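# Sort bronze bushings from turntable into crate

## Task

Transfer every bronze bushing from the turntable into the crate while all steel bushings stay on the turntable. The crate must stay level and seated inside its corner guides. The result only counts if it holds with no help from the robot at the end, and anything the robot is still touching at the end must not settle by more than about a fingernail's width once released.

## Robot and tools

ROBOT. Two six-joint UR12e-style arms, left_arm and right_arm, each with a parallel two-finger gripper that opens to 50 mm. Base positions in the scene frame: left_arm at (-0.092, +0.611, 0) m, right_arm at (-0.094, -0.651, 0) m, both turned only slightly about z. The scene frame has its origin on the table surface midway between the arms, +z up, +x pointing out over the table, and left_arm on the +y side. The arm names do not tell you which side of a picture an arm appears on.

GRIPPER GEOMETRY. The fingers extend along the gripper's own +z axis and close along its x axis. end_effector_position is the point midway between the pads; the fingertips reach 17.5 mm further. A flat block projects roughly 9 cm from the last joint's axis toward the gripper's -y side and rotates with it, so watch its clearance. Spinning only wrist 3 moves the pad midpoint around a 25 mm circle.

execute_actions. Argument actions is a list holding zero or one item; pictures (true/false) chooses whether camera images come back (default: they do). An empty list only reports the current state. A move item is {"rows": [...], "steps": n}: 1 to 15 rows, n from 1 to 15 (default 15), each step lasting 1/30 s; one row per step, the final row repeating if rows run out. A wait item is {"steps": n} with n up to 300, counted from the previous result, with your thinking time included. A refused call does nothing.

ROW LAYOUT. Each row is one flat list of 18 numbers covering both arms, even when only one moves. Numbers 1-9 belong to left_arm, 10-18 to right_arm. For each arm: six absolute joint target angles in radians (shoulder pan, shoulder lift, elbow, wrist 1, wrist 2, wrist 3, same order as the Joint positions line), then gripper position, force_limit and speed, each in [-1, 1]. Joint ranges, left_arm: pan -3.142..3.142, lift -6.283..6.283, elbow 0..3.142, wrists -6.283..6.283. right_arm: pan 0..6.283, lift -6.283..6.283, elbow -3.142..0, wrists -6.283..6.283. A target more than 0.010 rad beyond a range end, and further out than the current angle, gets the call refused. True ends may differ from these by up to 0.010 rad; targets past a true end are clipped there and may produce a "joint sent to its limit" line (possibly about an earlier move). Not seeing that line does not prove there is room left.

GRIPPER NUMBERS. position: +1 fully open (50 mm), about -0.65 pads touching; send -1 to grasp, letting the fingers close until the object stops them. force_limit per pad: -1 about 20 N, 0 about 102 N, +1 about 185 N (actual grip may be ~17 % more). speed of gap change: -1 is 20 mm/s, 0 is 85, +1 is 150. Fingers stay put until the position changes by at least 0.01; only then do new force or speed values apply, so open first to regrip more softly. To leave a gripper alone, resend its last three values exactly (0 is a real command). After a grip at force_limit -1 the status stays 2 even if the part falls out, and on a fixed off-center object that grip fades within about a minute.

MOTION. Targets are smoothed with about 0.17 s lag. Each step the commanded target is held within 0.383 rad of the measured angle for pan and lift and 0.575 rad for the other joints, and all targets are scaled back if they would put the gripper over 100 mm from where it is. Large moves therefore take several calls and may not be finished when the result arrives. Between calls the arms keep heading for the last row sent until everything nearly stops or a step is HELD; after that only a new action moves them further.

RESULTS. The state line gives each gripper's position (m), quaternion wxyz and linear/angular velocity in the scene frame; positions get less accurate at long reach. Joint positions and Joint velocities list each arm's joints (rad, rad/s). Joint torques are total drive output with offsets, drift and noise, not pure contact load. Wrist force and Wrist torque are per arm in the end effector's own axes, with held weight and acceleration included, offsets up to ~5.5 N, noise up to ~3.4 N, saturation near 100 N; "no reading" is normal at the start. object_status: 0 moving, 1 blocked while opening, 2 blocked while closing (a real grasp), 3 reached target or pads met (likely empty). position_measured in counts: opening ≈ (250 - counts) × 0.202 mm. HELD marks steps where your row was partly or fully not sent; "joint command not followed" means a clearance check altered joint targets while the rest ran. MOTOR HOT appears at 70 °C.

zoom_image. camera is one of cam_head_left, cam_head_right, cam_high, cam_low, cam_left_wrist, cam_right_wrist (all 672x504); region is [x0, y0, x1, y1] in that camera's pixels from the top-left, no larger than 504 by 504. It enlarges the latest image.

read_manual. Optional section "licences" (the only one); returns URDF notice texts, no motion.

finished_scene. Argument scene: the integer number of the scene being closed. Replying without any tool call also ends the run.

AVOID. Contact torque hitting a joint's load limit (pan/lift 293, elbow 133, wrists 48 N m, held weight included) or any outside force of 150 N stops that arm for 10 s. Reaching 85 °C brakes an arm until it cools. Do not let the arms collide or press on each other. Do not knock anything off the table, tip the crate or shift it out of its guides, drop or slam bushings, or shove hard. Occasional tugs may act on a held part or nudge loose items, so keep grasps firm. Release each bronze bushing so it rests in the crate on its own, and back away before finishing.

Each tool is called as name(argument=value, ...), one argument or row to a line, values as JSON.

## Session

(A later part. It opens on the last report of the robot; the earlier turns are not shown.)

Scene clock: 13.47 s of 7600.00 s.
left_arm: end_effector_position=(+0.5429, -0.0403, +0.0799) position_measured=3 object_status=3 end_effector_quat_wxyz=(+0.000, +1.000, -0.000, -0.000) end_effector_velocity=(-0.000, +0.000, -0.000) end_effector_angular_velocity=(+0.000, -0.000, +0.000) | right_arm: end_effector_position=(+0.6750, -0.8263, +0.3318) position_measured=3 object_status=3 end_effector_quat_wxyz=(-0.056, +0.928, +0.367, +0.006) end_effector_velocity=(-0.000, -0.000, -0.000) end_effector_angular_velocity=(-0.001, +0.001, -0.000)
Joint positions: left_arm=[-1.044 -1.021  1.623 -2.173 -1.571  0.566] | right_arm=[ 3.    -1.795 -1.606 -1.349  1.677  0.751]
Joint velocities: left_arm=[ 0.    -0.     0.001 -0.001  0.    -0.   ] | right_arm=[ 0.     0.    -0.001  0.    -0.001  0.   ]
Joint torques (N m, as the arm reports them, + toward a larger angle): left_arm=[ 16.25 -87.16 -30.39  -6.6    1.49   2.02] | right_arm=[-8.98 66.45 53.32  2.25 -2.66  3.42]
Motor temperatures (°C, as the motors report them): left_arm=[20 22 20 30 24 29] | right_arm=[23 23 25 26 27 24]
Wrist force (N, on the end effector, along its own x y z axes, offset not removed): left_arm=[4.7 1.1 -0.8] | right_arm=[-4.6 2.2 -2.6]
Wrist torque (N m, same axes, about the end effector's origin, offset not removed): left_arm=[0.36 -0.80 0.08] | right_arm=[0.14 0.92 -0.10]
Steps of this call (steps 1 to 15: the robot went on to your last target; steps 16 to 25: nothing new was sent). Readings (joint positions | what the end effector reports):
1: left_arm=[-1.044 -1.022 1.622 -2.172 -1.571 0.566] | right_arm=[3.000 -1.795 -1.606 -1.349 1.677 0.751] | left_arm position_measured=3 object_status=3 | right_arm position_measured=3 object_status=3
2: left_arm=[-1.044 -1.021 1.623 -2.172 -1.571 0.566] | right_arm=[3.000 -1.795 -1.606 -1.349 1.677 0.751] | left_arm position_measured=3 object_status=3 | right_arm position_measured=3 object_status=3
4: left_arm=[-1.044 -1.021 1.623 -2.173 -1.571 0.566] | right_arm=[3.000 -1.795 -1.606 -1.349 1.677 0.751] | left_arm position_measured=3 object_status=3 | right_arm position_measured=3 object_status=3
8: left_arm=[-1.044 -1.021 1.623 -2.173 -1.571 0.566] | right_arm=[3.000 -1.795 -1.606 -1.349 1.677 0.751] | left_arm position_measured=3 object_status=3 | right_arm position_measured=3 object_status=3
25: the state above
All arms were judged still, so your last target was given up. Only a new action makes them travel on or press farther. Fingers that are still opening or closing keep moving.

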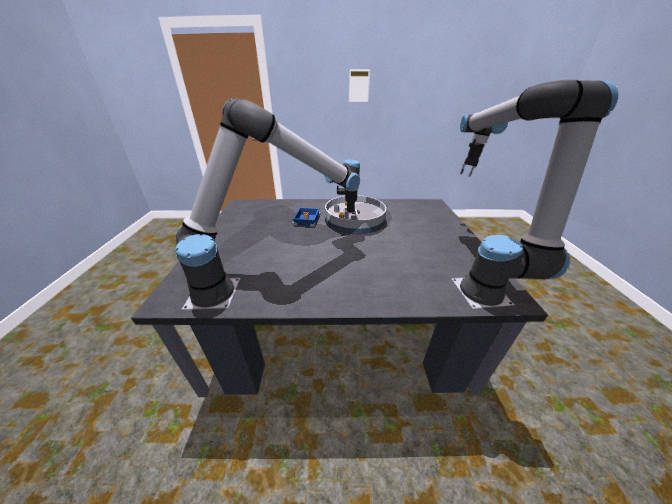

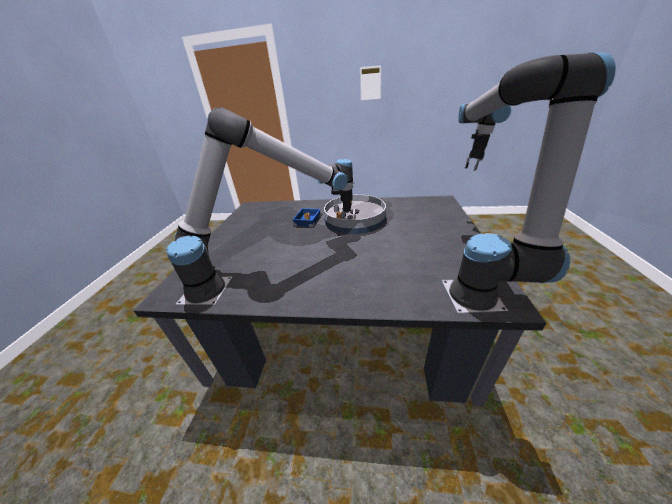

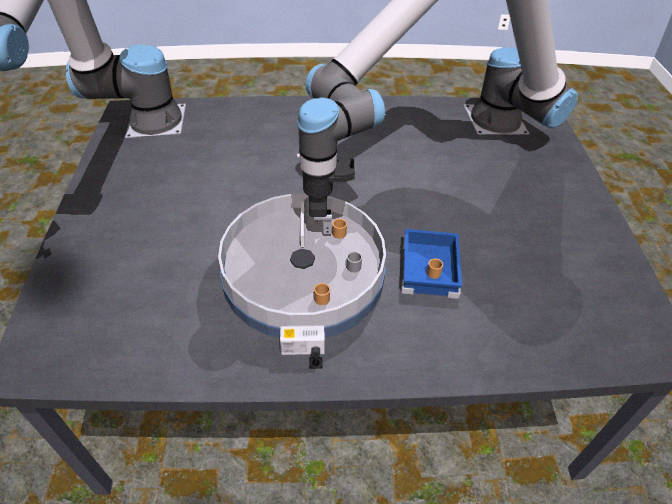

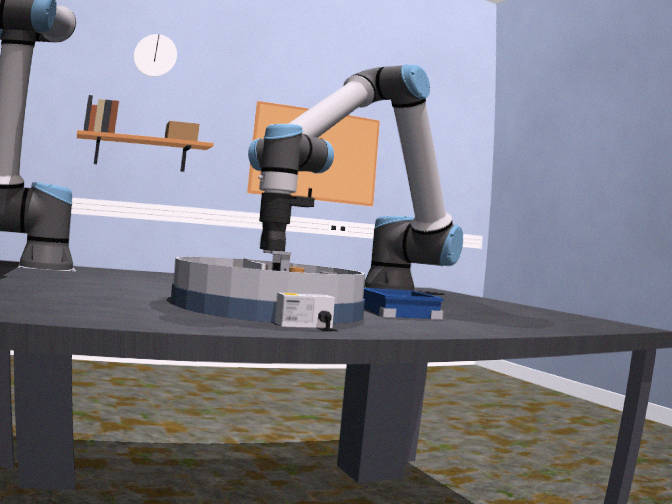

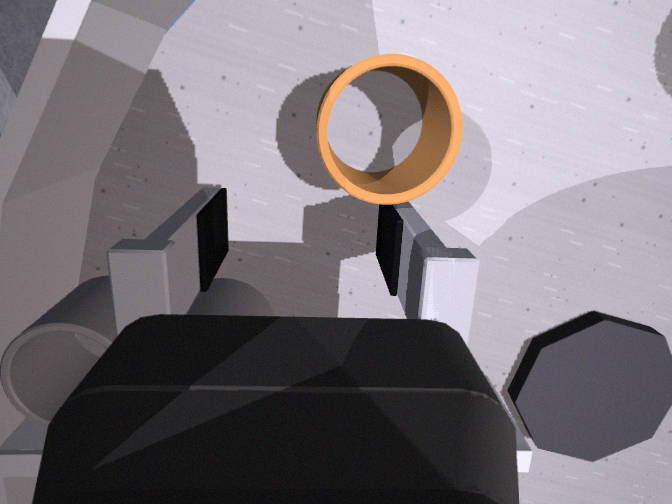

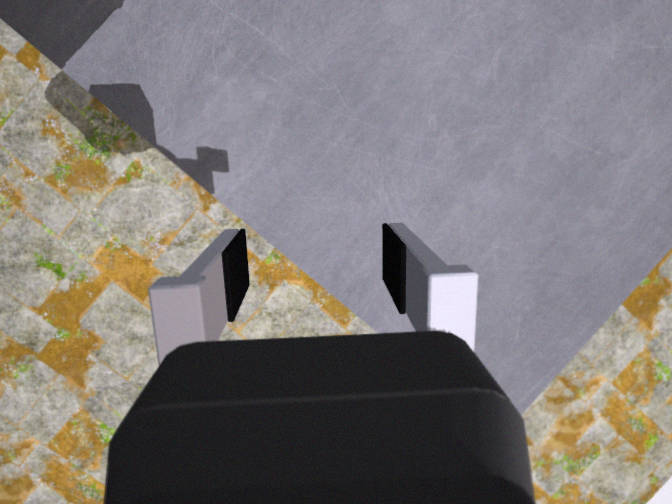

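execute_actions(
  actions=[
    {"steps":24},
  ],
)

Scene clock: 14.27 s of 7600.00 s.
left_arm: end_effector_position=(+0.5429, -0.0403, +0.0799) position_measured=3 object_status=3 end_effector_quat_wxyz=(+0.000, +1.000, -0.000, -0.000) end_effector_velocity=(+0.000, -0.000, +0.000) end_effector_angular_velocity=(-0.000, +0.000, -0.000) | right_arm: end_effector_position=(+0.6750, -0.8263, +0.3318) position_measured=3 object_status=3 end_effector_quat_wxyz=(-0.056, +0.928, +0.367, +0.006) end_effector_velocity=(-0.001, -0.000, -0.001) end_effector_angular_velocity=(-0.000, +0.001, -0.000)
Joint positions: left_arm=[-1.044 -1.021  1.623 -2.173 -1.571  0.566] | right_arm=[ 3.    -1.795 -1.606 -1.349  1.677  0.751]
Joint velocities: left_arm=[ 0.  0. -0.  0. -0.  0.] | right_arm=[-0.001  0.    -0.001 -0.    -0.    -0.   ]
Joint torques (N m, as the arm reports them, + toward a larger angle): left_arm=[ 15.74 -86.6  -30.33  -6.09   0.69   1.73] | right_arm=[-6.24 67.66 51.31  2.14 -2.62  4.01]
Motor temperatures (°C, as the motors report them): left_arm=[20 22 20 30 24 29] | right_arm=[23 23 25 26 27 24]
Wrist force (N, on the end effector, along its own x y z axes, offset not removed): left_arm=[3.6 3.7 -0.1] | right_arm=[-0.8 -3.2 -6.1]
Wrist torque (N m, same axes, about the end effector's origin, offset not removed): left_arm=[0.89 -0.93 0.08] | right_arm=[-0.96 0.00 -0.05]
Steps of this call (steps 1 to 24: nothing new was sent). Readings (joint positions | what the end effector reports):
1: left_arm=[-1.044 -1.021 1.623 -2.173 -1.571 0.566] | right_arm=[3.000 -1.795 -1.606 -1.349 1.677 0.751] | left_arm position_measured=3 object_status=3 | right_arm position_measured=3 object_status=3
2: left_arm=[-1.044 -1.021 1.623 -2.173 -1.571 0.566] | right_arm=[3.000 -1.795 -1.606 -1.349 1.677 0.751] | left_arm position_measured=3 object_status=3 | right_arm position_measured=3 object_status=3
4: left_arm=[-1.044 -1.021 1.623 -2.173 -1.571 0.566] | right_arm=[3.000 -1.795 -1.606 -1.349 1.677 0.751] | left_arm position_measured=3 object_status=3 | right_arm position_measured=3 object_status=3
8: left_arm=[-1.044 -1.021 1.623 -2.173 -1.571 0.566] | right_arm=[3.000 -1.795 -1.606 -1.349 1.677 0.751] | left_arm position_measured=3 object_status=3 | right_arm position_measured=3 object_status=3
24: the state above

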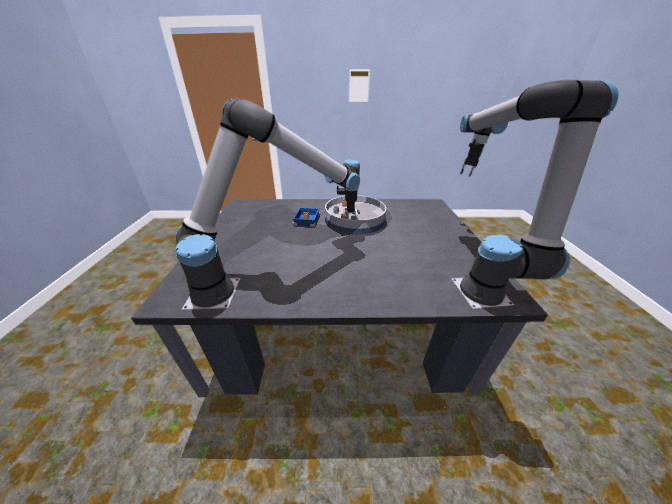

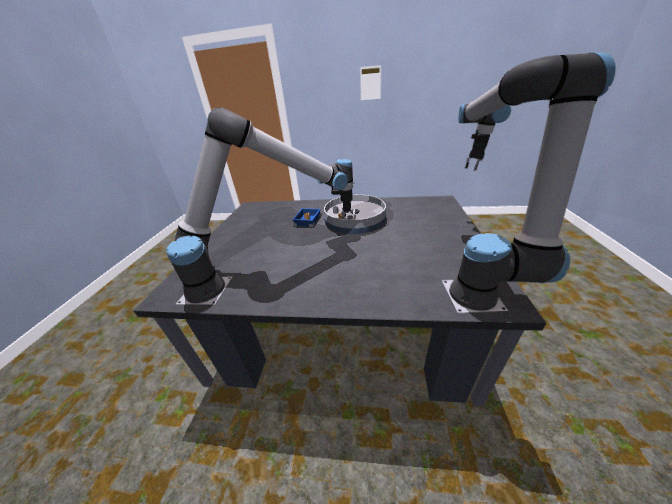

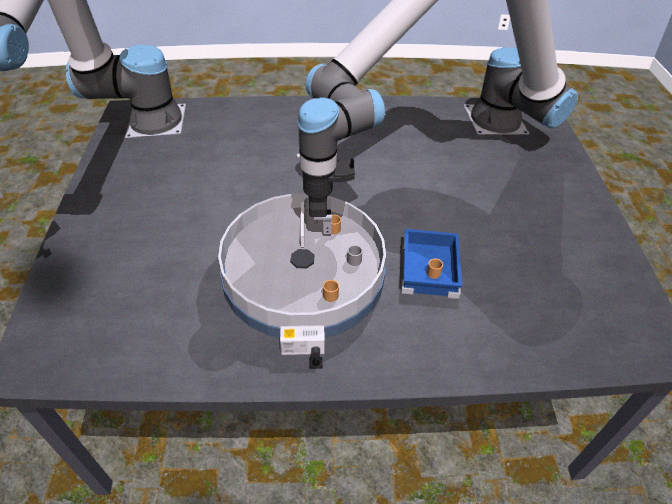

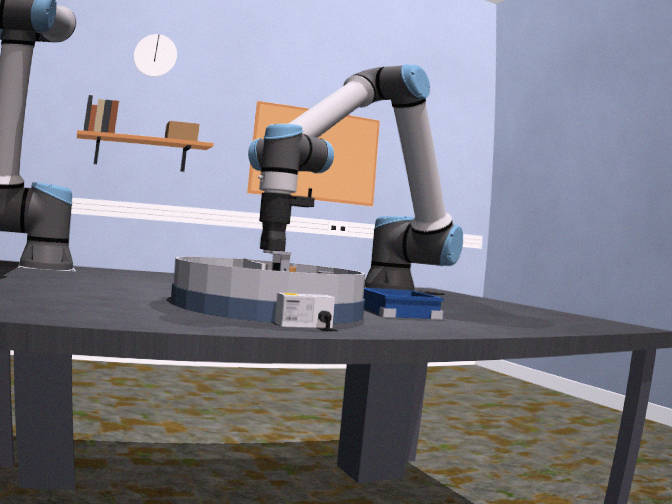

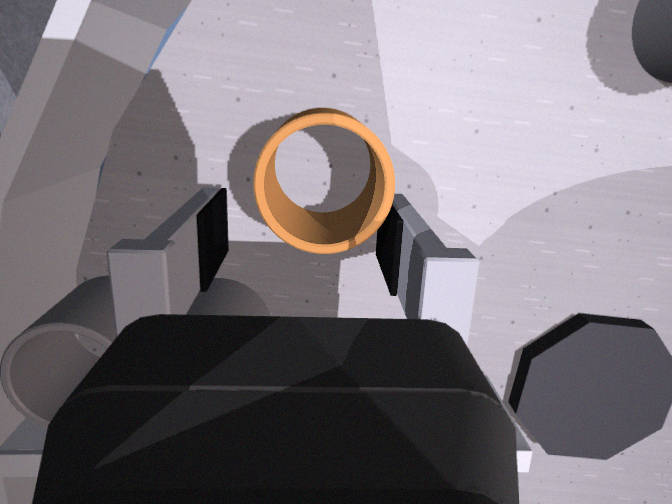

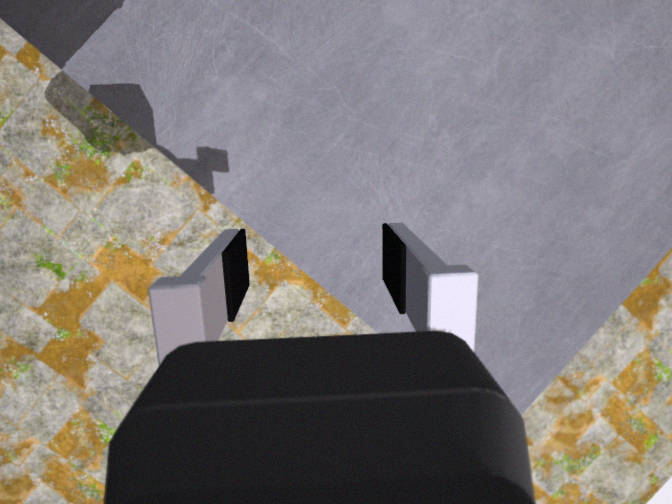

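execute_actions(
  actions=[
    {"steps":24},
  ],
  pictures=false,
)

execute_actions(
  actions=[
    {"rows":[[-1.044,-1.021,1.623,-2.173,-1.571,0.566,-1,-0.5,0,3.0,-1.795,-1.606,-1.349,1.677,0.751,1,0,0]]},
  ],
  pictures=false,
)

Scene clock: 15.07 s of 7600.00 s.
left_arm: end_effector_position=(+0.5429, -0.0403, +0.0799) position_measured=3 object_status=3 end_effector_quat_wxyz=(+0.000, +1.000, -0.000, -0.000) end_effector_velocity=(-0.000, +0.000, +0.000) end_effector_angular_velocity=(+0.000, -0.000, +0.000) | right_arm: end_effector_position=(+0.6750, -0.8263, +0.3318) position_measured=3 object_status=3 end_effector_quat_wxyz=(-0.056, +0.928, +0.367, +0.006) end_effector_velocity=(-0.001, -0.002, -0.002) end_effector_angular_velocity=(-0.001, +0.002, -0.001)
Joint positions: left_arm=[-1.044 -1.021  1.623 -2.173 -1.571  0.566] | right_arm=[ 3.    -1.795 -1.606 -1.349  1.677  0.751]
Joint velocities: left_arm=[-0. -0.  0.  0.  0. -0.] | right_arm=[-0.002 -0.    -0.002 -0.    -0.001 -0.   ]
Joint torques (N m, as the arm reports them, + toward a larger angle): left_arm=[ 18.8  -87.2  -30.27  -5.44   0.2    1.79] | right_arm=[-9.56 65.35 52.47  2.08 -2.39  3.92]
Motor temperatures (°C, as the motors report them): left_arm=[20 22 20 30 24 29] | right_arm=[23 23 25 26 27 24]
Wrist force (N, on the end effector, along its own x y z axes, offset not removed): left_arm=[6.7 4.6 3.8] | right_arm=[-2.2 -5.6 -5.6]
Wrist torque (N m, same axes, about the end effector's origin, offset not removed): left_arm=[1.15 -1.27 0.07] | right_arm=[-1.46 0.36 -0.06]
Steps of this call (steps 1 to 24: nothing new was sent). Readings (joint positions | what the end effector reports):
1: left_arm=[-1.044 -1.021 1.623 -2.173 -1.571 0.566] | right_arm=[3.000 -1.795 -1.606 -1.349 1.677 0.751] | left_arm position_measured=3 object_status=3 | right_arm position_measured=3 object_status=3
2: left_arm=[-1.044 -1.021 1.623 -2.173 -1.571 0.566] | right_arm=[3.000 -1.795 -1.606 -1.349 1.677 0.751] | left_arm position_measured=3 object_status=3 | right_arm position_measured=3 object_status=3
4: left_arm=[-1.044 -1.021 1.623 -2.173 -1.571 0.566] | right_arm=[3.000 -1.795 -1.606 -1.349 1.677 0.751] | left_arm position_measured=3 object_status=3 | right_arm position_measured=3 object_status=3
8: left_arm=[-1.044 -1.021 1.623 -2.173 -1.571 0.566] | right_arm=[3.000 -1.795 -1.606 -1.349 1.677 0.751] | left_arm position_measured=3 object_status=3 | right_arm position_measured=3 object_status=3
24: the state above

Scene clock: 15.57 s of 7600.00 s.
left_arm: end_effector_position=(+0.5429, -0.0403, +0.0799) position_measured=65 object_status=2 end_effector_quat_wxyz=(+0.000, +1.000, -0.000, -0.000) end_effector_velocity=(+0.000, -0.000, +0.000) end_effector_angular_velocity=(-0.001, -0.001, -0.001) | right_arm: end_effector_position=(+0.6750, -0.8263, +0.3318) position_measured=3 object_status=3 end_effector_quat_wxyz=(-0.056, +0.928, +0.367, +0.006) end_effector_velocity=(-0.000, +0.000, -0.000) end_effector_angular_velocity=(+0.000, +0.000, +0.001)
Joint positions: left_arm=[-1.044 -1.021  1.623 -2.173 -1.571  0.566] | right_arm=[ 3.    -1.795 -1.606 -1.349  1.677  0.751]
Joint velocities: left_arm=[-0.    -0.    -0.    -0.001  0.     0.001] | right_arm=[ 0.    -0.    -0.    -0.     0.    -0.001]
Joint torques (N m, as the arm reports them, + toward a larger angle): left_arm=[ 15.97 -87.2  -30.22  -5.5    0.     2.  ] | right_arm=[-8.69 67.06 51.47  2.02 -2.54  3.84]
Motor temperatures (°C, as the motors report them): left_arm=[20 22 20 30 24 29] | right_arm=[23 23 25 26 27 24]
Wrist force (N, on the end effector, along its own x y z axes, offset not removed): left_arm=[6.0 1.3 3.5] | right_arm=[-2.4 -0.3 2.9]
Wrist torque (N m, same axes, about the end effector's origin, offset not removed): left_arm=[0.63 -1.20 0.24] | right_arm=[-0.30 0.62 -0.09]
Steps of this call (steps 1 to 15: all 15 steps of this action). Readings (joint positions | what the end effector reports):
1: left_arm=[-1.044 -1.021 1.623 -2.173 -1.571 0.566] | right_arm=[3.000 -1.795 -1.606 -1.349 1.677 0.751] | left_arm position_measured=11 object_status=0 | right_arm position_measured=3 object_status=3
2: left_arm=[-1.044 -1.021 1.623 -2.173 -1.571 0.566] | right_arm=[3.000 -1.795 -1.606 -1.349 1.677 0.751] | left_arm position_measured=25 object_status=0 | right_arm position_measured=3 object_status=3
4: left_arm=[-1.044 -1.021 1.623 -2.173 -1.571 0.566] | right_arm=[3.000 -1.795 -1.606 -1.349 1.677 0.751] | left_arm position_measured=53 object_status=0 | right_arm position_measured=3 object_status=3
8: left_arm=[-1.044 -1.021 1.623 -2.173 -1.571 0.566] | right_arm=[3.000 -1.795 -1.606 -1.349 1.677 0.751] | left_arm position_measured=65 object_status=0 | right_arm position_measured=3 object_status=3
15: the state above

execute_actions(
  actions=[
    {"rows":[[-1.045,-1.11,1.54,-2.0,-1.571,0.565,-1,-0.5,0,3.0,-1.795,-1.606,-1.349,1.677,0.751,1,0,0]]},
  ],
  pictures=false,
)

execute_actions(
  actions=[
    {"rows":[[-0.775,-1.212,1.711,-2.07,-1.571,0.835,-1,-0.5,0,3.0,-1.795,-1.606,-1.349,1.677,0.751,1,0,0]]},
  ],
  pictures=false,
)

execute_actions(
  actions=[
    {"steps":8},
  ],
  pictures=false,
)

execute_actions(
  actions=[
    {"rows":[[-0.775,-1.076,1.806,-2.301,-1.571,0.835,-1,-0.5,0,3.0,-1.795,-1.606,-1.349,1.677,0.751,1,0,0]]},
  ],
  pictures=false,
)

execute_actions(
  actions=[
    {"rows":[[-0.775,-1.076,1.806,-2.301,-1.571,0.835,1,-0.5,0,3.0,-1.795,-1.606,-1.349,1.677,0.751,1,0,0]],"steps":10},
  ],
  pictures=false,
)

execute_actions(
  actions=[
    {"rows":[[-0.775,-1.212,1.711,-2.07,-1.571,0.835,1,-0.5,0,3.0,-1.795,-1.606,-1.349,1.677,0.751,1,0,0]]},
  ],
  pictures=false,
)

execute_actions(
  actions=[
    {"rows":[[-1.02,-1.12,1.56,-2.01,-1.571,0.59,1,-0.5,0,3.0,-1.795,-1.606,-1.349,1.677,0.751,1,0,0]]},
  ],
)

Scene clock: 17.73 s of 7600.00 s.
left_arm: end_effector_position=(+0.5426, -0.0414, +0.1906) position_measured=65 object_status=2 end_effector_quat_wxyz=(-0.000, +1.000, -0.000, -0.000) end_effector_velocity=(-0.002, +0.002, +0.010) end_effector_angular_velocity=(+0.005, +0.003, -0.000) | right_arm: end_effector_position=(+0.6750, -0.8263, +0.3318) position_measured=3 object_status=3 end_effector_quat_wxyz=(-0.056, +0.928, +0.367, +0.006) end_effector_velocity=(-0.001, +0.000, +0.000) end_effector_angular_velocity=(+0.001, +0.000, -0.000)
Joint positions: left_arm=[-1.045 -1.109  1.541 -2.002 -1.571  0.565] | right_arm=[ 3.    -1.795 -1.606 -1.349  1.677  0.751]
Joint velocities: left_arm=[-0.001 -0.009 -0.008  0.022  0.    -0.   ] | right_arm=[-0.     0.001 -0.001 -0.     0.001 -0.   ]
Joint torques (N m, as the arm reports them, + toward a larger angle): left_arm=[-16.7  -96.42 -55.19  -2.49  -1.7   -1.81] | right_arm=[-10.02  70.01  51.12   1.98  -2.44   3.62]
Motor temperatures (°C, as the motors report them): left_arm=[20 22 20 30 24 29] | right_arm=[23 23 25 26 27 24]
Wrist force (N, on the end effector, along its own x y z axes, offset not removed): left_arm=[4.7 0.7 -1.2] | right_arm=[1.1 -5.4 -4.7]
Wrist torque (N m, same axes, about the end effector's origin, offset not removed): left_arm=[0.26 -0.87 -0.08] | right_arm=[-1.25 -0.02 -0.11]
Steps of this call (steps 1 to 15: the robot went on to your last target; steps 16 to 50: nothing new was sent; steps 51 to 65: all 15 steps of this action). Readings (joint positions | what the end effector reports):
51: left_arm=[-1.044 -1.022 1.623 -2.172 -1.571 0.566] | right_arm=[3.000 -1.795 -1.606 -1.349 1.677 0.751] | left_arm position_measured=65 object_status=2 | right_arm position_measured=3 object_status=3
52: left_arm=[-1.044 -1.029 1.617 -2.162 -1.571 0.566] | right_arm=[3.000 -1.795 -1.606 -1.349 1.677 0.751] | left_arm position_measured=65 object_status=2 | right_arm position_measured=3 object_status=3
54: left_arm=[-1.044 -1.064 1.583 -2.103 -1.571 0.566] | right_arm=[3.000 -1.795 -1.606 -1.349 1.677 0.751] | left_arm position_measured=65 object_status=2 | right_arm position_measured=3 object_status=3
58: left_arm=[-1.045 -1.100 1.549 -2.025 -1.571 0.565] | right_arm=[3.000 -1.795 -1.606 -1.349 1.677 0.751] | left_arm position_measured=65 object_status=2 | right_arm position_measured=3 object_status=3
65: the state above

Scene clock: 18.23 s of 7600.00 s.
left_arm: end_effector_position=(+0.6406, +0.1867, +0.1823) position_measured=65 object_status=2 end_effector_quat_wxyz=(+0.000, +1.000, -0.000, +0.000) end_effector_velocity=(+0.047, +0.176, -0.010) end_effector_angular_velocity=(+0.003, +0.003, +0.001) | right_arm: end_effector_position=(+0.6750, -0.8263, +0.3318) position_measured=3 object_status=3 end_effector_quat_wxyz=(-0.056, +0.928, +0.367, +0.006) end_effector_velocity=(+0.000, +0.001, -0.000) end_effector_angular_velocity=(+0.000, +0.001, +0.001)
Joint positions: left_arm=[-0.792 -1.206  1.701 -2.066 -1.571  0.817] | right_arm=[ 3.    -1.795 -1.606 -1.349  1.677  0.751]
Joint velocities: left_arm=[ 0.191 -0.066  0.115 -0.044 -0.     0.19 ] | right_arm=[ 0.001 -0.    -0.    -0.     0.    -0.   ]
Joint torques (N m, as the arm reports them, + toward a larger angle): left_arm=[ -5.45 -89.24 -36.72  -6.98   1.02   1.37] | right_arm=[-6.93 72.21 50.84  2.31 -2.12  4.32]
Motor temperatures (°C, as the motors report them): left_arm=[20 22 20 30 24 29] | right_arm=[23 23 25 26 27 24]
Wrist force (N, on the end effector, along its own x y z axes, offset not removed): left_arm=[8.1 -7.2 0.3] | right_arm=[-4.3 -3.4 -7.6]
Wrist torque (N m, same axes, about the end effector's origin, offset not removed): left_arm=[-0.69 -1.49 0.16] | right_arm=[-1.11 0.82 -0.20]
Steps of this call (steps 1 to 15: all 15 steps of this action). Readings (joint positions | what the end effector reports):
1: left_arm=[-1.044 -1.110 1.541 -2.002 -1.571 0.566] | right_arm=[3.000 -1.795 -1.606 -1.349 1.677 0.751] | left_arm position_measured=65 object_status=2 | right_arm position_measured=3 object_status=3
2: left_arm=[-1.036 -1.116 1.549 -2.006 -1.571 0.575] | right_arm=[3.000 -1.795 -1.606 -1.349 1.677 0.751] | left_arm position_measured=65 object_status=2 | right_arm position_measured=3 object_status=3
4: left_arm=[-0.993 -1.133 1.576 -2.017 -1.571 0.617] | right_arm=[3.000 -1.795 -1.606 -1.349 1.677 0.751] | left_arm position_measured=65 object_status=2 | right_arm position_measured=3 object_status=3
8: left_arm=[-0.909 -1.164 1.629 -2.038 -1.571 0.701] | right_arm=[3.000 -1.795 -1.606 -1.349 1.677 0.751] | left_arm position_measured=65 object_status=2 | right_arm position_measured=3 object_status=3
15: the state above

Scene clock: 18.50 s of 7600.00 s.
left_arm: end_effector_position=(+0.6445, +0.2017, +0.1814) position_measured=65 object_status=2 end_effector_quat_wxyz=(+0.000, +1.000, -0.000, +0.000) end_effector_velocity=(+0.003, +0.009, -0.000) end_effector_angular_velocity=(-0.000, -0.000, -0.001) | right_arm: end_effector_position=(+0.6750, -0.8263, +0.3318) position_measured=3 object_status=3 end_effector_quat_wxyz=(-0.056, +0.928, +0.367, +0.006) end_effector_velocity=(+0.000, -0.000, +0.001) end_effector_angular_velocity=(-0.000, -0.001, -0.001)
Joint positions: left_arm=[-0.776 -1.212  1.71  -2.07  -1.571  0.834] | right_arm=[ 3.    -1.795 -1.606 -1.349  1.677  0.751]
Joint velocities: left_arm=[ 0.01  -0.004  0.006 -0.003  0.     0.012] | right_arm=[-0.    -0.     0.001 -0.     0.     0.001]
Joint torques (N m, as the arm reports them, + toward a larger angle): left_arm=[ 14.06 -97.23 -32.38  -6.78  -0.56   1.69] | right_arm=[-8.6  69.3  51.86  2.41 -2.53  3.72]
Motor temperatures (°C, as the motors report them): left_arm=[20 22 20 30 24 29] | right_arm=[23 23 25 26 27 24]
Wrist force (N, on the end effector, along its own x y z axes, offset not removed): left_arm=[6.3 0.2 -2.0] | right_arm=[-3.8 -0.3 -3.4]
Wrist torque (N m, same axes, about the end effector's origin, offset not removed): left_arm=[0.25 -1.21 0.02] | right_arm=[-0.44 0.75 -0.11]
Steps of this call (steps 1 to 8: the robot went on to your last target). Readings (joint positions | what the end effector reports):
1: left_arm=[-0.787 -1.208 1.704 -2.067 -1.571 0.823] | right_arm=[3.000 -1.795 -1.606 -1.349 1.677 0.751] | left_arm position_measured=65 object_status=2 | right_arm position_measured=3 object_status=3
2: left_arm=[-0.783 -1.209 1.706 -2.068 -1.571 0.827] | right_arm=[3.000 -1.795 -1.606 -1.349 1.677 0.751] | left_arm position_measured=65 object_status=2 | right_arm position_measured=3 object_status=3
4: left_arm=[-0.779 -1.211 1.709 -2.069 -1.571 0.831] | right_arm=[3.000 -1.795 -1.606 -1.349 1.677 0.751] | left_arm position_measured=65 object_status=2 | right_arm position_measured=3 object_status=3
8: the state above

Scene clock: 19.00 s of 7600.00 s.
left_arm: end_effector_position=(+0.6447, +0.2027, +0.0411) position_measured=65 object_status=2 end_effector_quat_wxyz=(+0.000, +1.000, -0.000, -0.000) end_effector_velocity=(+0.000, +0.000, -0.019) end_effector_angular_velocity=(-0.004, -0.004, +0.000) | right_arm: end_effector_position=(+0.6750, -0.8263, +0.3318) position_measured=3 object_status=3 end_effector_quat_wxyz=(-0.056, +0.928, +0.367, +0.006) end_effector_velocity=(-0.000, -0.001, -0.000) end_effector_angular_velocity=(-0.001, +0.001, -0.001)
Joint positions: left_arm=[-0.775 -1.078  1.805 -2.298 -1.571  0.835] | right_arm=[ 3.    -1.795 -1.606 -1.349  1.677  0.751]
Joint velocities: left_arm=[ 0.     0.019  0.012 -0.037 -0.    -0.   ] | right_arm=[-0.001  0.    -0.001 -0.    -0.001  0.001]
Joint torques (N m, as the arm reports them, + toward a larger angle): left_arm=[ 17.69 -83.09 -30.69  -6.25  -2.46   2.14] | right_arm=[-5.81 65.97 50.78  2.2  -2.54  3.97]
Motor temperatures (°C, as the motors report them): left_arm=[20 22 20 30 24 29] | right_arm=[23 23 25 26 27 24]
Wrist force (N, on the end effector, along its own x y z axes, offset not removed): left_arm=[6.6 2.2 4.0] | right_arm=[-4.4 -7.1 -2.0]
Wrist torque (N m, same axes, about the end effector's origin, offset not removed): left_arm=[0.67 -1.45 0.00] | right_arm=[-1.44 0.91 -0.12]
Steps of this call (steps 1 to 15: all 15 steps of this action). Readings (joint positions | what the end effector reports):
1: left_arm=[-0.776 -1.211 1.711 -2.071 -1.571 0.834] | right_arm=[3.000 -1.795 -1.606 -1.349 1.677 0.751] | left_arm position_measured=65 object_status=2 | right_arm position_measured=3 object_status=3
2: left_arm=[-0.776 -1.203 1.719 -2.081 -1.571 0.834] | right_arm=[3.000 -1.795 -1.606 -1.349 1.677 0.751] | left_arm position_measured=65 object_status=2 | right_arm position_measured=3 object_status=3
4: left_arm=[-0.775 -1.161 1.749 -2.142 -1.571 0.835] | right_arm=[3.000 -1.795 -1.606 -1.349 1.677 0.751] | left_arm position_measured=65 object_status=2 | right_arm position_measured=3 object_status=3
8: left_arm=[-0.775 -1.099 1.791 -2.257 -1.571 0.835] | right_arm=[3.000 -1.795 -1.606 -1.349 1.677 0.751] | left_arm position_measured=65 object_status=2 | right_arm position_measured=3 object_status=3
15: the state above

Scene clock: 19.33 s of 7600.00 s.
left_arm: end_effector_position=(+0.6446, +0.2028, +0.0393) position_measured=3 object_status=0 end_effector_quat_wxyz=(+0.000, +1.000, -0.000, +0.000) end_effector_velocity=(-0.000, +0.000, -0.001) end_effector_angular_velocity=(+0.000, +0.000, -0.001) | right_arm: end_effector_position=(+0.6750, -0.8263, +0.3318) position_measured=3 object_status=3 end_effector_quat_wxyz=(-0.056, +0.928, +0.367, +0.006) end_effector_velocity=(+0.001, -0.001, +0.001) end_effector_angular_velocity=(-0.002, -0.003, -0.000)
Joint positions: left_arm=[-0.775 -1.076  1.806 -2.301 -1.571  0.835] | right_arm=[ 3.    -1.795 -1.606 -1.349  1.677  0.751]
Joint velocities: left_arm=[ 0.     0.001  0.    -0.001  0.     0.001] | right_arm=[-0.001  0.     0.001  0.001 -0.001 -0.001]
Joint torques (N m, as the arm reports them, + toward a larger angle): left_arm=[ 17.11 -80.17 -27.46  -6.17  -2.68   1.97] | right_arm=[-4.72 70.36 51.11  2.04 -2.    4.21]
Motor temperatures (°C, as the motors report them): left_arm=[20 22 20 30 24 29] | right_arm=[23 23 25 26 27 24]
Wrist force (N, on the end effector, along its own x y z axes, offset not removed): left_arm=[10.9 -1.3 -3.3] | right_arm=[-1.1 1.1 -3.3]
Wrist torque (N m, same axes, about the end effector's origin, offset not removed): left_arm=[0.02 -2.26 0.08] | right_arm=[0.01 0.12 -0.14]
Steps of this call (steps 1 to 10: all 10 steps of this action). Readings (joint positions | what the end effector reports):
1: left_arm=[-0.775 -1.077 1.805 -2.299 -1.571 0.835] | right_arm=[3.000 -1.795 -1.606 -1.349 1.677 0.751] | left_arm position_measured=57 object_status=0 | right_arm position_measured=3 object_status=3
2: left_arm=[-0.775 -1.077 1.805 -2.299 -1.571 0.835] | right_arm=[3.000 -1.795 -1.606 -1.349 1.677 0.751] | left_arm position_measured=43 object_status=0 | right_arm position_measured=3 object_status=3
4: left_arm=[-0.775 -1.077 1.806 -2.300 -1.571 0.835] | right_arm=[3.000 -1.795 -1.606 -1.349 1.677 0.751] | left_arm position_measured=15 object_status=0 | right_arm position_measured=3 object_status=3
8: left_arm=[-0.775 -1.076 1.806 -2.301 -1.571 0.835] | right_arm=[3.000 -1.795 -1.606 -1.349 1.677 0.751] | left_arm position_measured=3 object_status=0 | right_arm position_measured=3 object_status=3
10: the state above

Scene clock: 19.83 s of 7600.00 s.
left_arm: end_effector_position=(+0.6450, +0.2025, +0.1794) position_measured=3 object_status=3 end_effector_quat_wxyz=(+0.000, +1.000, -0.000, +0.000) end_effector_velocity=(-0.003, +0.002, +0.019) end_effector_angular_velocity=(+0.004, +0.004, -0.000) | right_arm: end_effector_position=(+0.6750, -0.8263, +0.3318) position_measured=3 object_status=3 end_effector_quat_wxyz=(-0.056, +0.928, +0.367, +0.006) end_effector_velocity=(-0.000, -0.000, -0.000) end_effector_angular_velocity=(+0.000, -0.000, +0.000)
Joint positions: left_arm=[-0.775 -1.21   1.712 -2.073 -1.571  0.835] | right_arm=[ 3.    -1.795 -1.606 -1.349  1.677  0.751]
Joint velocities: left_arm=[-0.    -0.019 -0.013  0.037 -0.     0.   ] | right_arm=[-0.001  0.    -0.001  0.001  0.    -0.001]
Joint torques (N m, as the arm reports them, + toward a larger angle): left_arm=[ 14.72 -91.3  -53.23  -2.43  -2.     2.07] | right_arm=[-7.07 73.15 51.29  2.04 -2.66  4.16]
Motor temperatures (°C, as the motors report them): left_arm=[20 22 20 30 24 29] | right_arm=[23 23 25 26 27 24]
Wrist force (N, on the end effector, along its own x y z axes, offset not removed): left_arm=[3.2 -1.8 -0.3] | right_arm=[-3.3 -3.0 -3.2]
Wrist torque (N m, same axes, about the end effector's origin, offset not removed): left_arm=[-0.14 -0.68 0.12] | right_arm=[-0.86 0.55 -0.16]
Steps of this call (steps 1 to 15: all 15 steps of this action). Readings (joint positions | what the end effector reports):
1: left_arm=[-0.775 -1.077 1.806 -2.300 -1.571 0.835] | right_arm=[3.000 -1.795 -1.606 -1.349 1.677 0.751] | left_arm position_measured=3 object_status=0 | right_arm position_measured=3 object_status=3
2: left_arm=[-0.775 -1.085 1.799 -2.290 -1.571 0.835] | right_arm=[3.000 -1.795 -1.606 -1.349 1.677 0.751] | left_arm position_measured=3 object_status=3 | right_arm position_measured=3 object_status=3
4: left_arm=[-0.775 -1.127 1.768 -2.228 -1.571 0.835] | right_arm=[3.000 -1.795 -1.606 -1.349 1.677 0.751] | left_arm position_measured=3 object_status=3 | right_arm position_measured=3 object_status=3
8: left_arm=[-0.775 -1.189 1.726 -2.114 -1.571 0.835] | right_arm=[3.000 -1.795 -1.606 -1.349 1.677 0.751] | left_arm position_measured=3 object_status=3 | right_arm position_measured=3 object_status=3
15: the state above

Scene clock: 20.33 s of 7600.00 s.
left_arm: end_effector_position=(+0.5603, -0.0093, +0.1887) position_measured=3 object_status=3 end_effector_quat_wxyz=(-0.000, +1.000, -0.000, -0.000) end_effector_velocity=(-0.060, -0.103, +0.004) end_effector_angular_velocity=(-0.001, -0.001, +0.001) | right_arm: end_effector_position=(+0.6750, -0.8263, +0.3318) position_measured=3 object_status=3 end_effector_quat_wxyz=(-0.056, +0.928, +0.367, +0.006) end_effector_velocity=(-0.000, -0.000, -0.000) end_effector_angular_velocity=(-0.000, +0.000, +0.000)
Joint positions: left_arm=[-1.009 -1.124  1.566 -2.013 -1.571  0.601] | right_arm=[ 3.    -1.795 -1.606 -1.349  1.677  0.751]
Joint velocities: left_arm=[-0.12   0.041 -0.07   0.027 -0.    -0.121] | right_arm=[-0.     0.    -0.001  0.    -0.    -0.   ]
Joint torques (N m, as the arm reports them, + toward a larger angle): left_arm=[ -3.75 -87.8  -53.85  -2.22  -0.37  -0.98] | right_arm=[-8.22 70.21 50.48  2.53 -2.59  3.71]
Motor temperatures (°C, as the motors report them): left_arm=[20 22 20 30 24 29] | right_arm=[23 23 25 26 27 24]
Wrist force (N, on the end effector, along its own x y z axes, offset not removed): left_arm=[6.0 1.5 -0.7] | right_arm=[-4.0 7.8 -6.5]
Wrist torque (N m, same axes, about the end effector's origin, offset not removed): left_arm=[0.52 -1.23 0.10] | right_arm=[0.88 0.53 -0.23]
Steps of this call (steps 1 to 15: all 15 steps of this action). Readings (joint positions | what the end effector reports):
1: left_arm=[-0.776 -1.210 1.711 -2.072 -1.571 0.834] | right_arm=[3.000 -1.795 -1.606 -1.349 1.677 0.751] | left_arm position_measured=3 object_status=3 | right_arm position_measured=3 object_status=3
2: left_arm=[-0.784 -1.204 1.703 -2.067 -1.571 0.825] | right_arm=[3.000 -1.795 -1.606 -1.349 1.677 0.751] | left_arm position_measured=3 object_status=3 | right_arm position_measured=3 object_status=3
4: left_arm=[-0.828 -1.188 1.675 -2.056 -1.571 0.781] | right_arm=[3.000 -1.795 -1.606 -1.349 1.677 0.751] | left_arm position_measured=3 object_status=3 | right_arm position_measured=3 object_status=3
8: left_arm=[-0.913 -1.157 1.623 -2.035 -1.571 0.697] | right_arm=[3.000 -1.795 -1.606 -1.349 1.677 0.751] | left_arm position_measured=3 object_status=3 | right_arm position_measured=3 object_status=3
15: the state above

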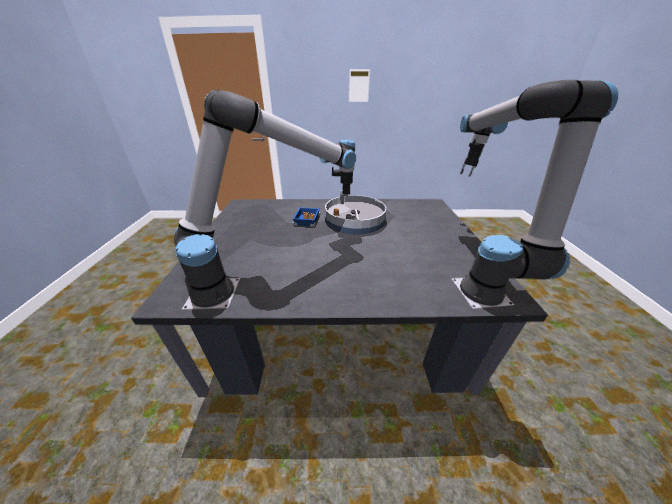

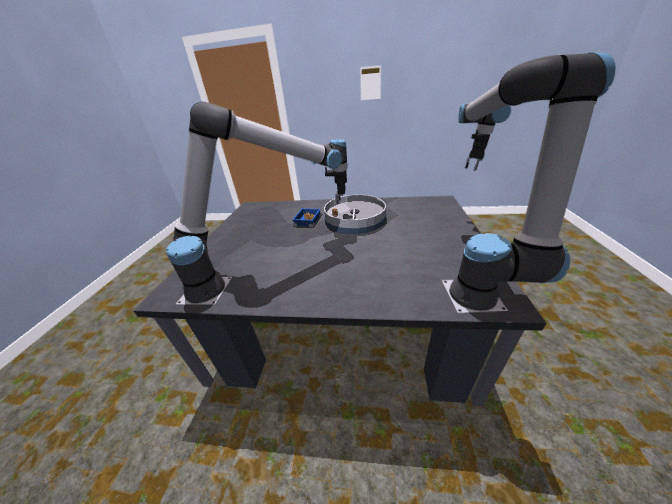

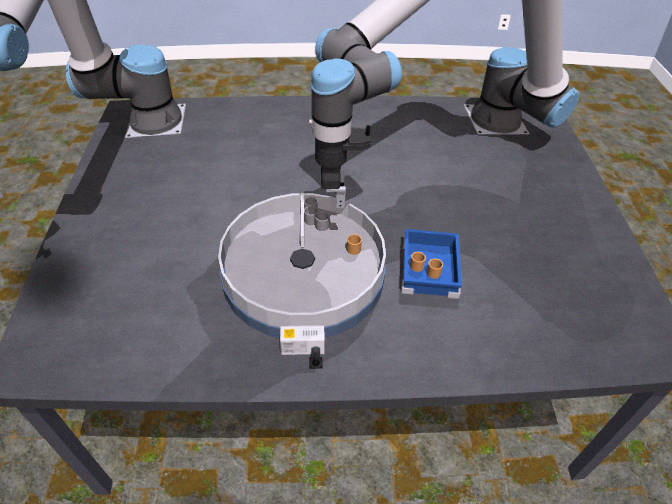

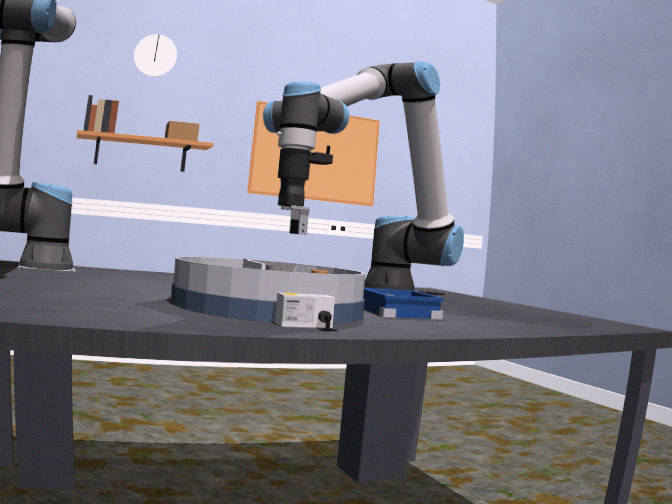

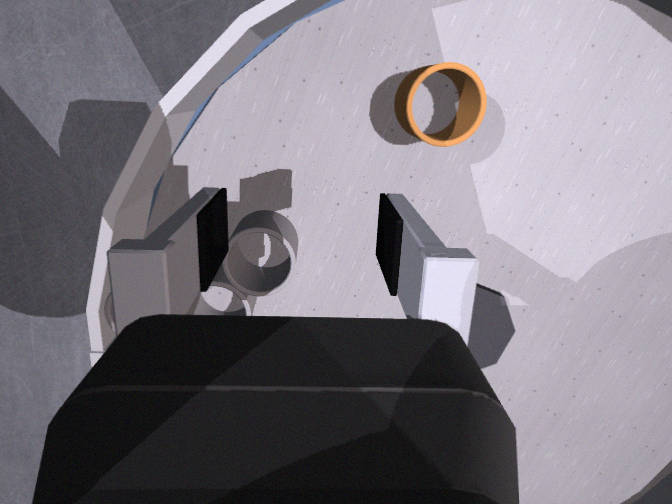

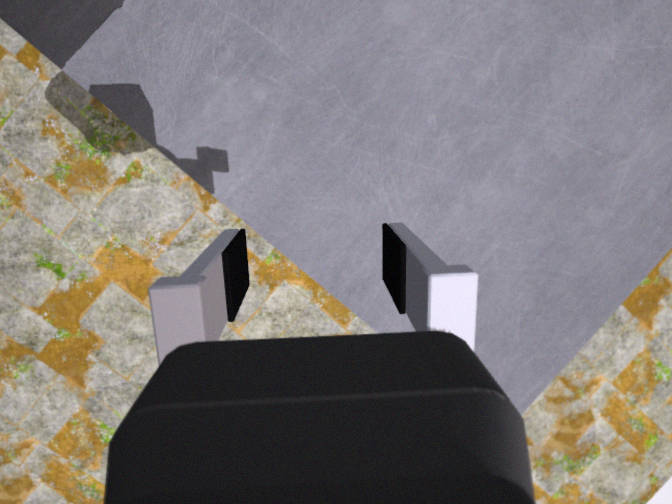

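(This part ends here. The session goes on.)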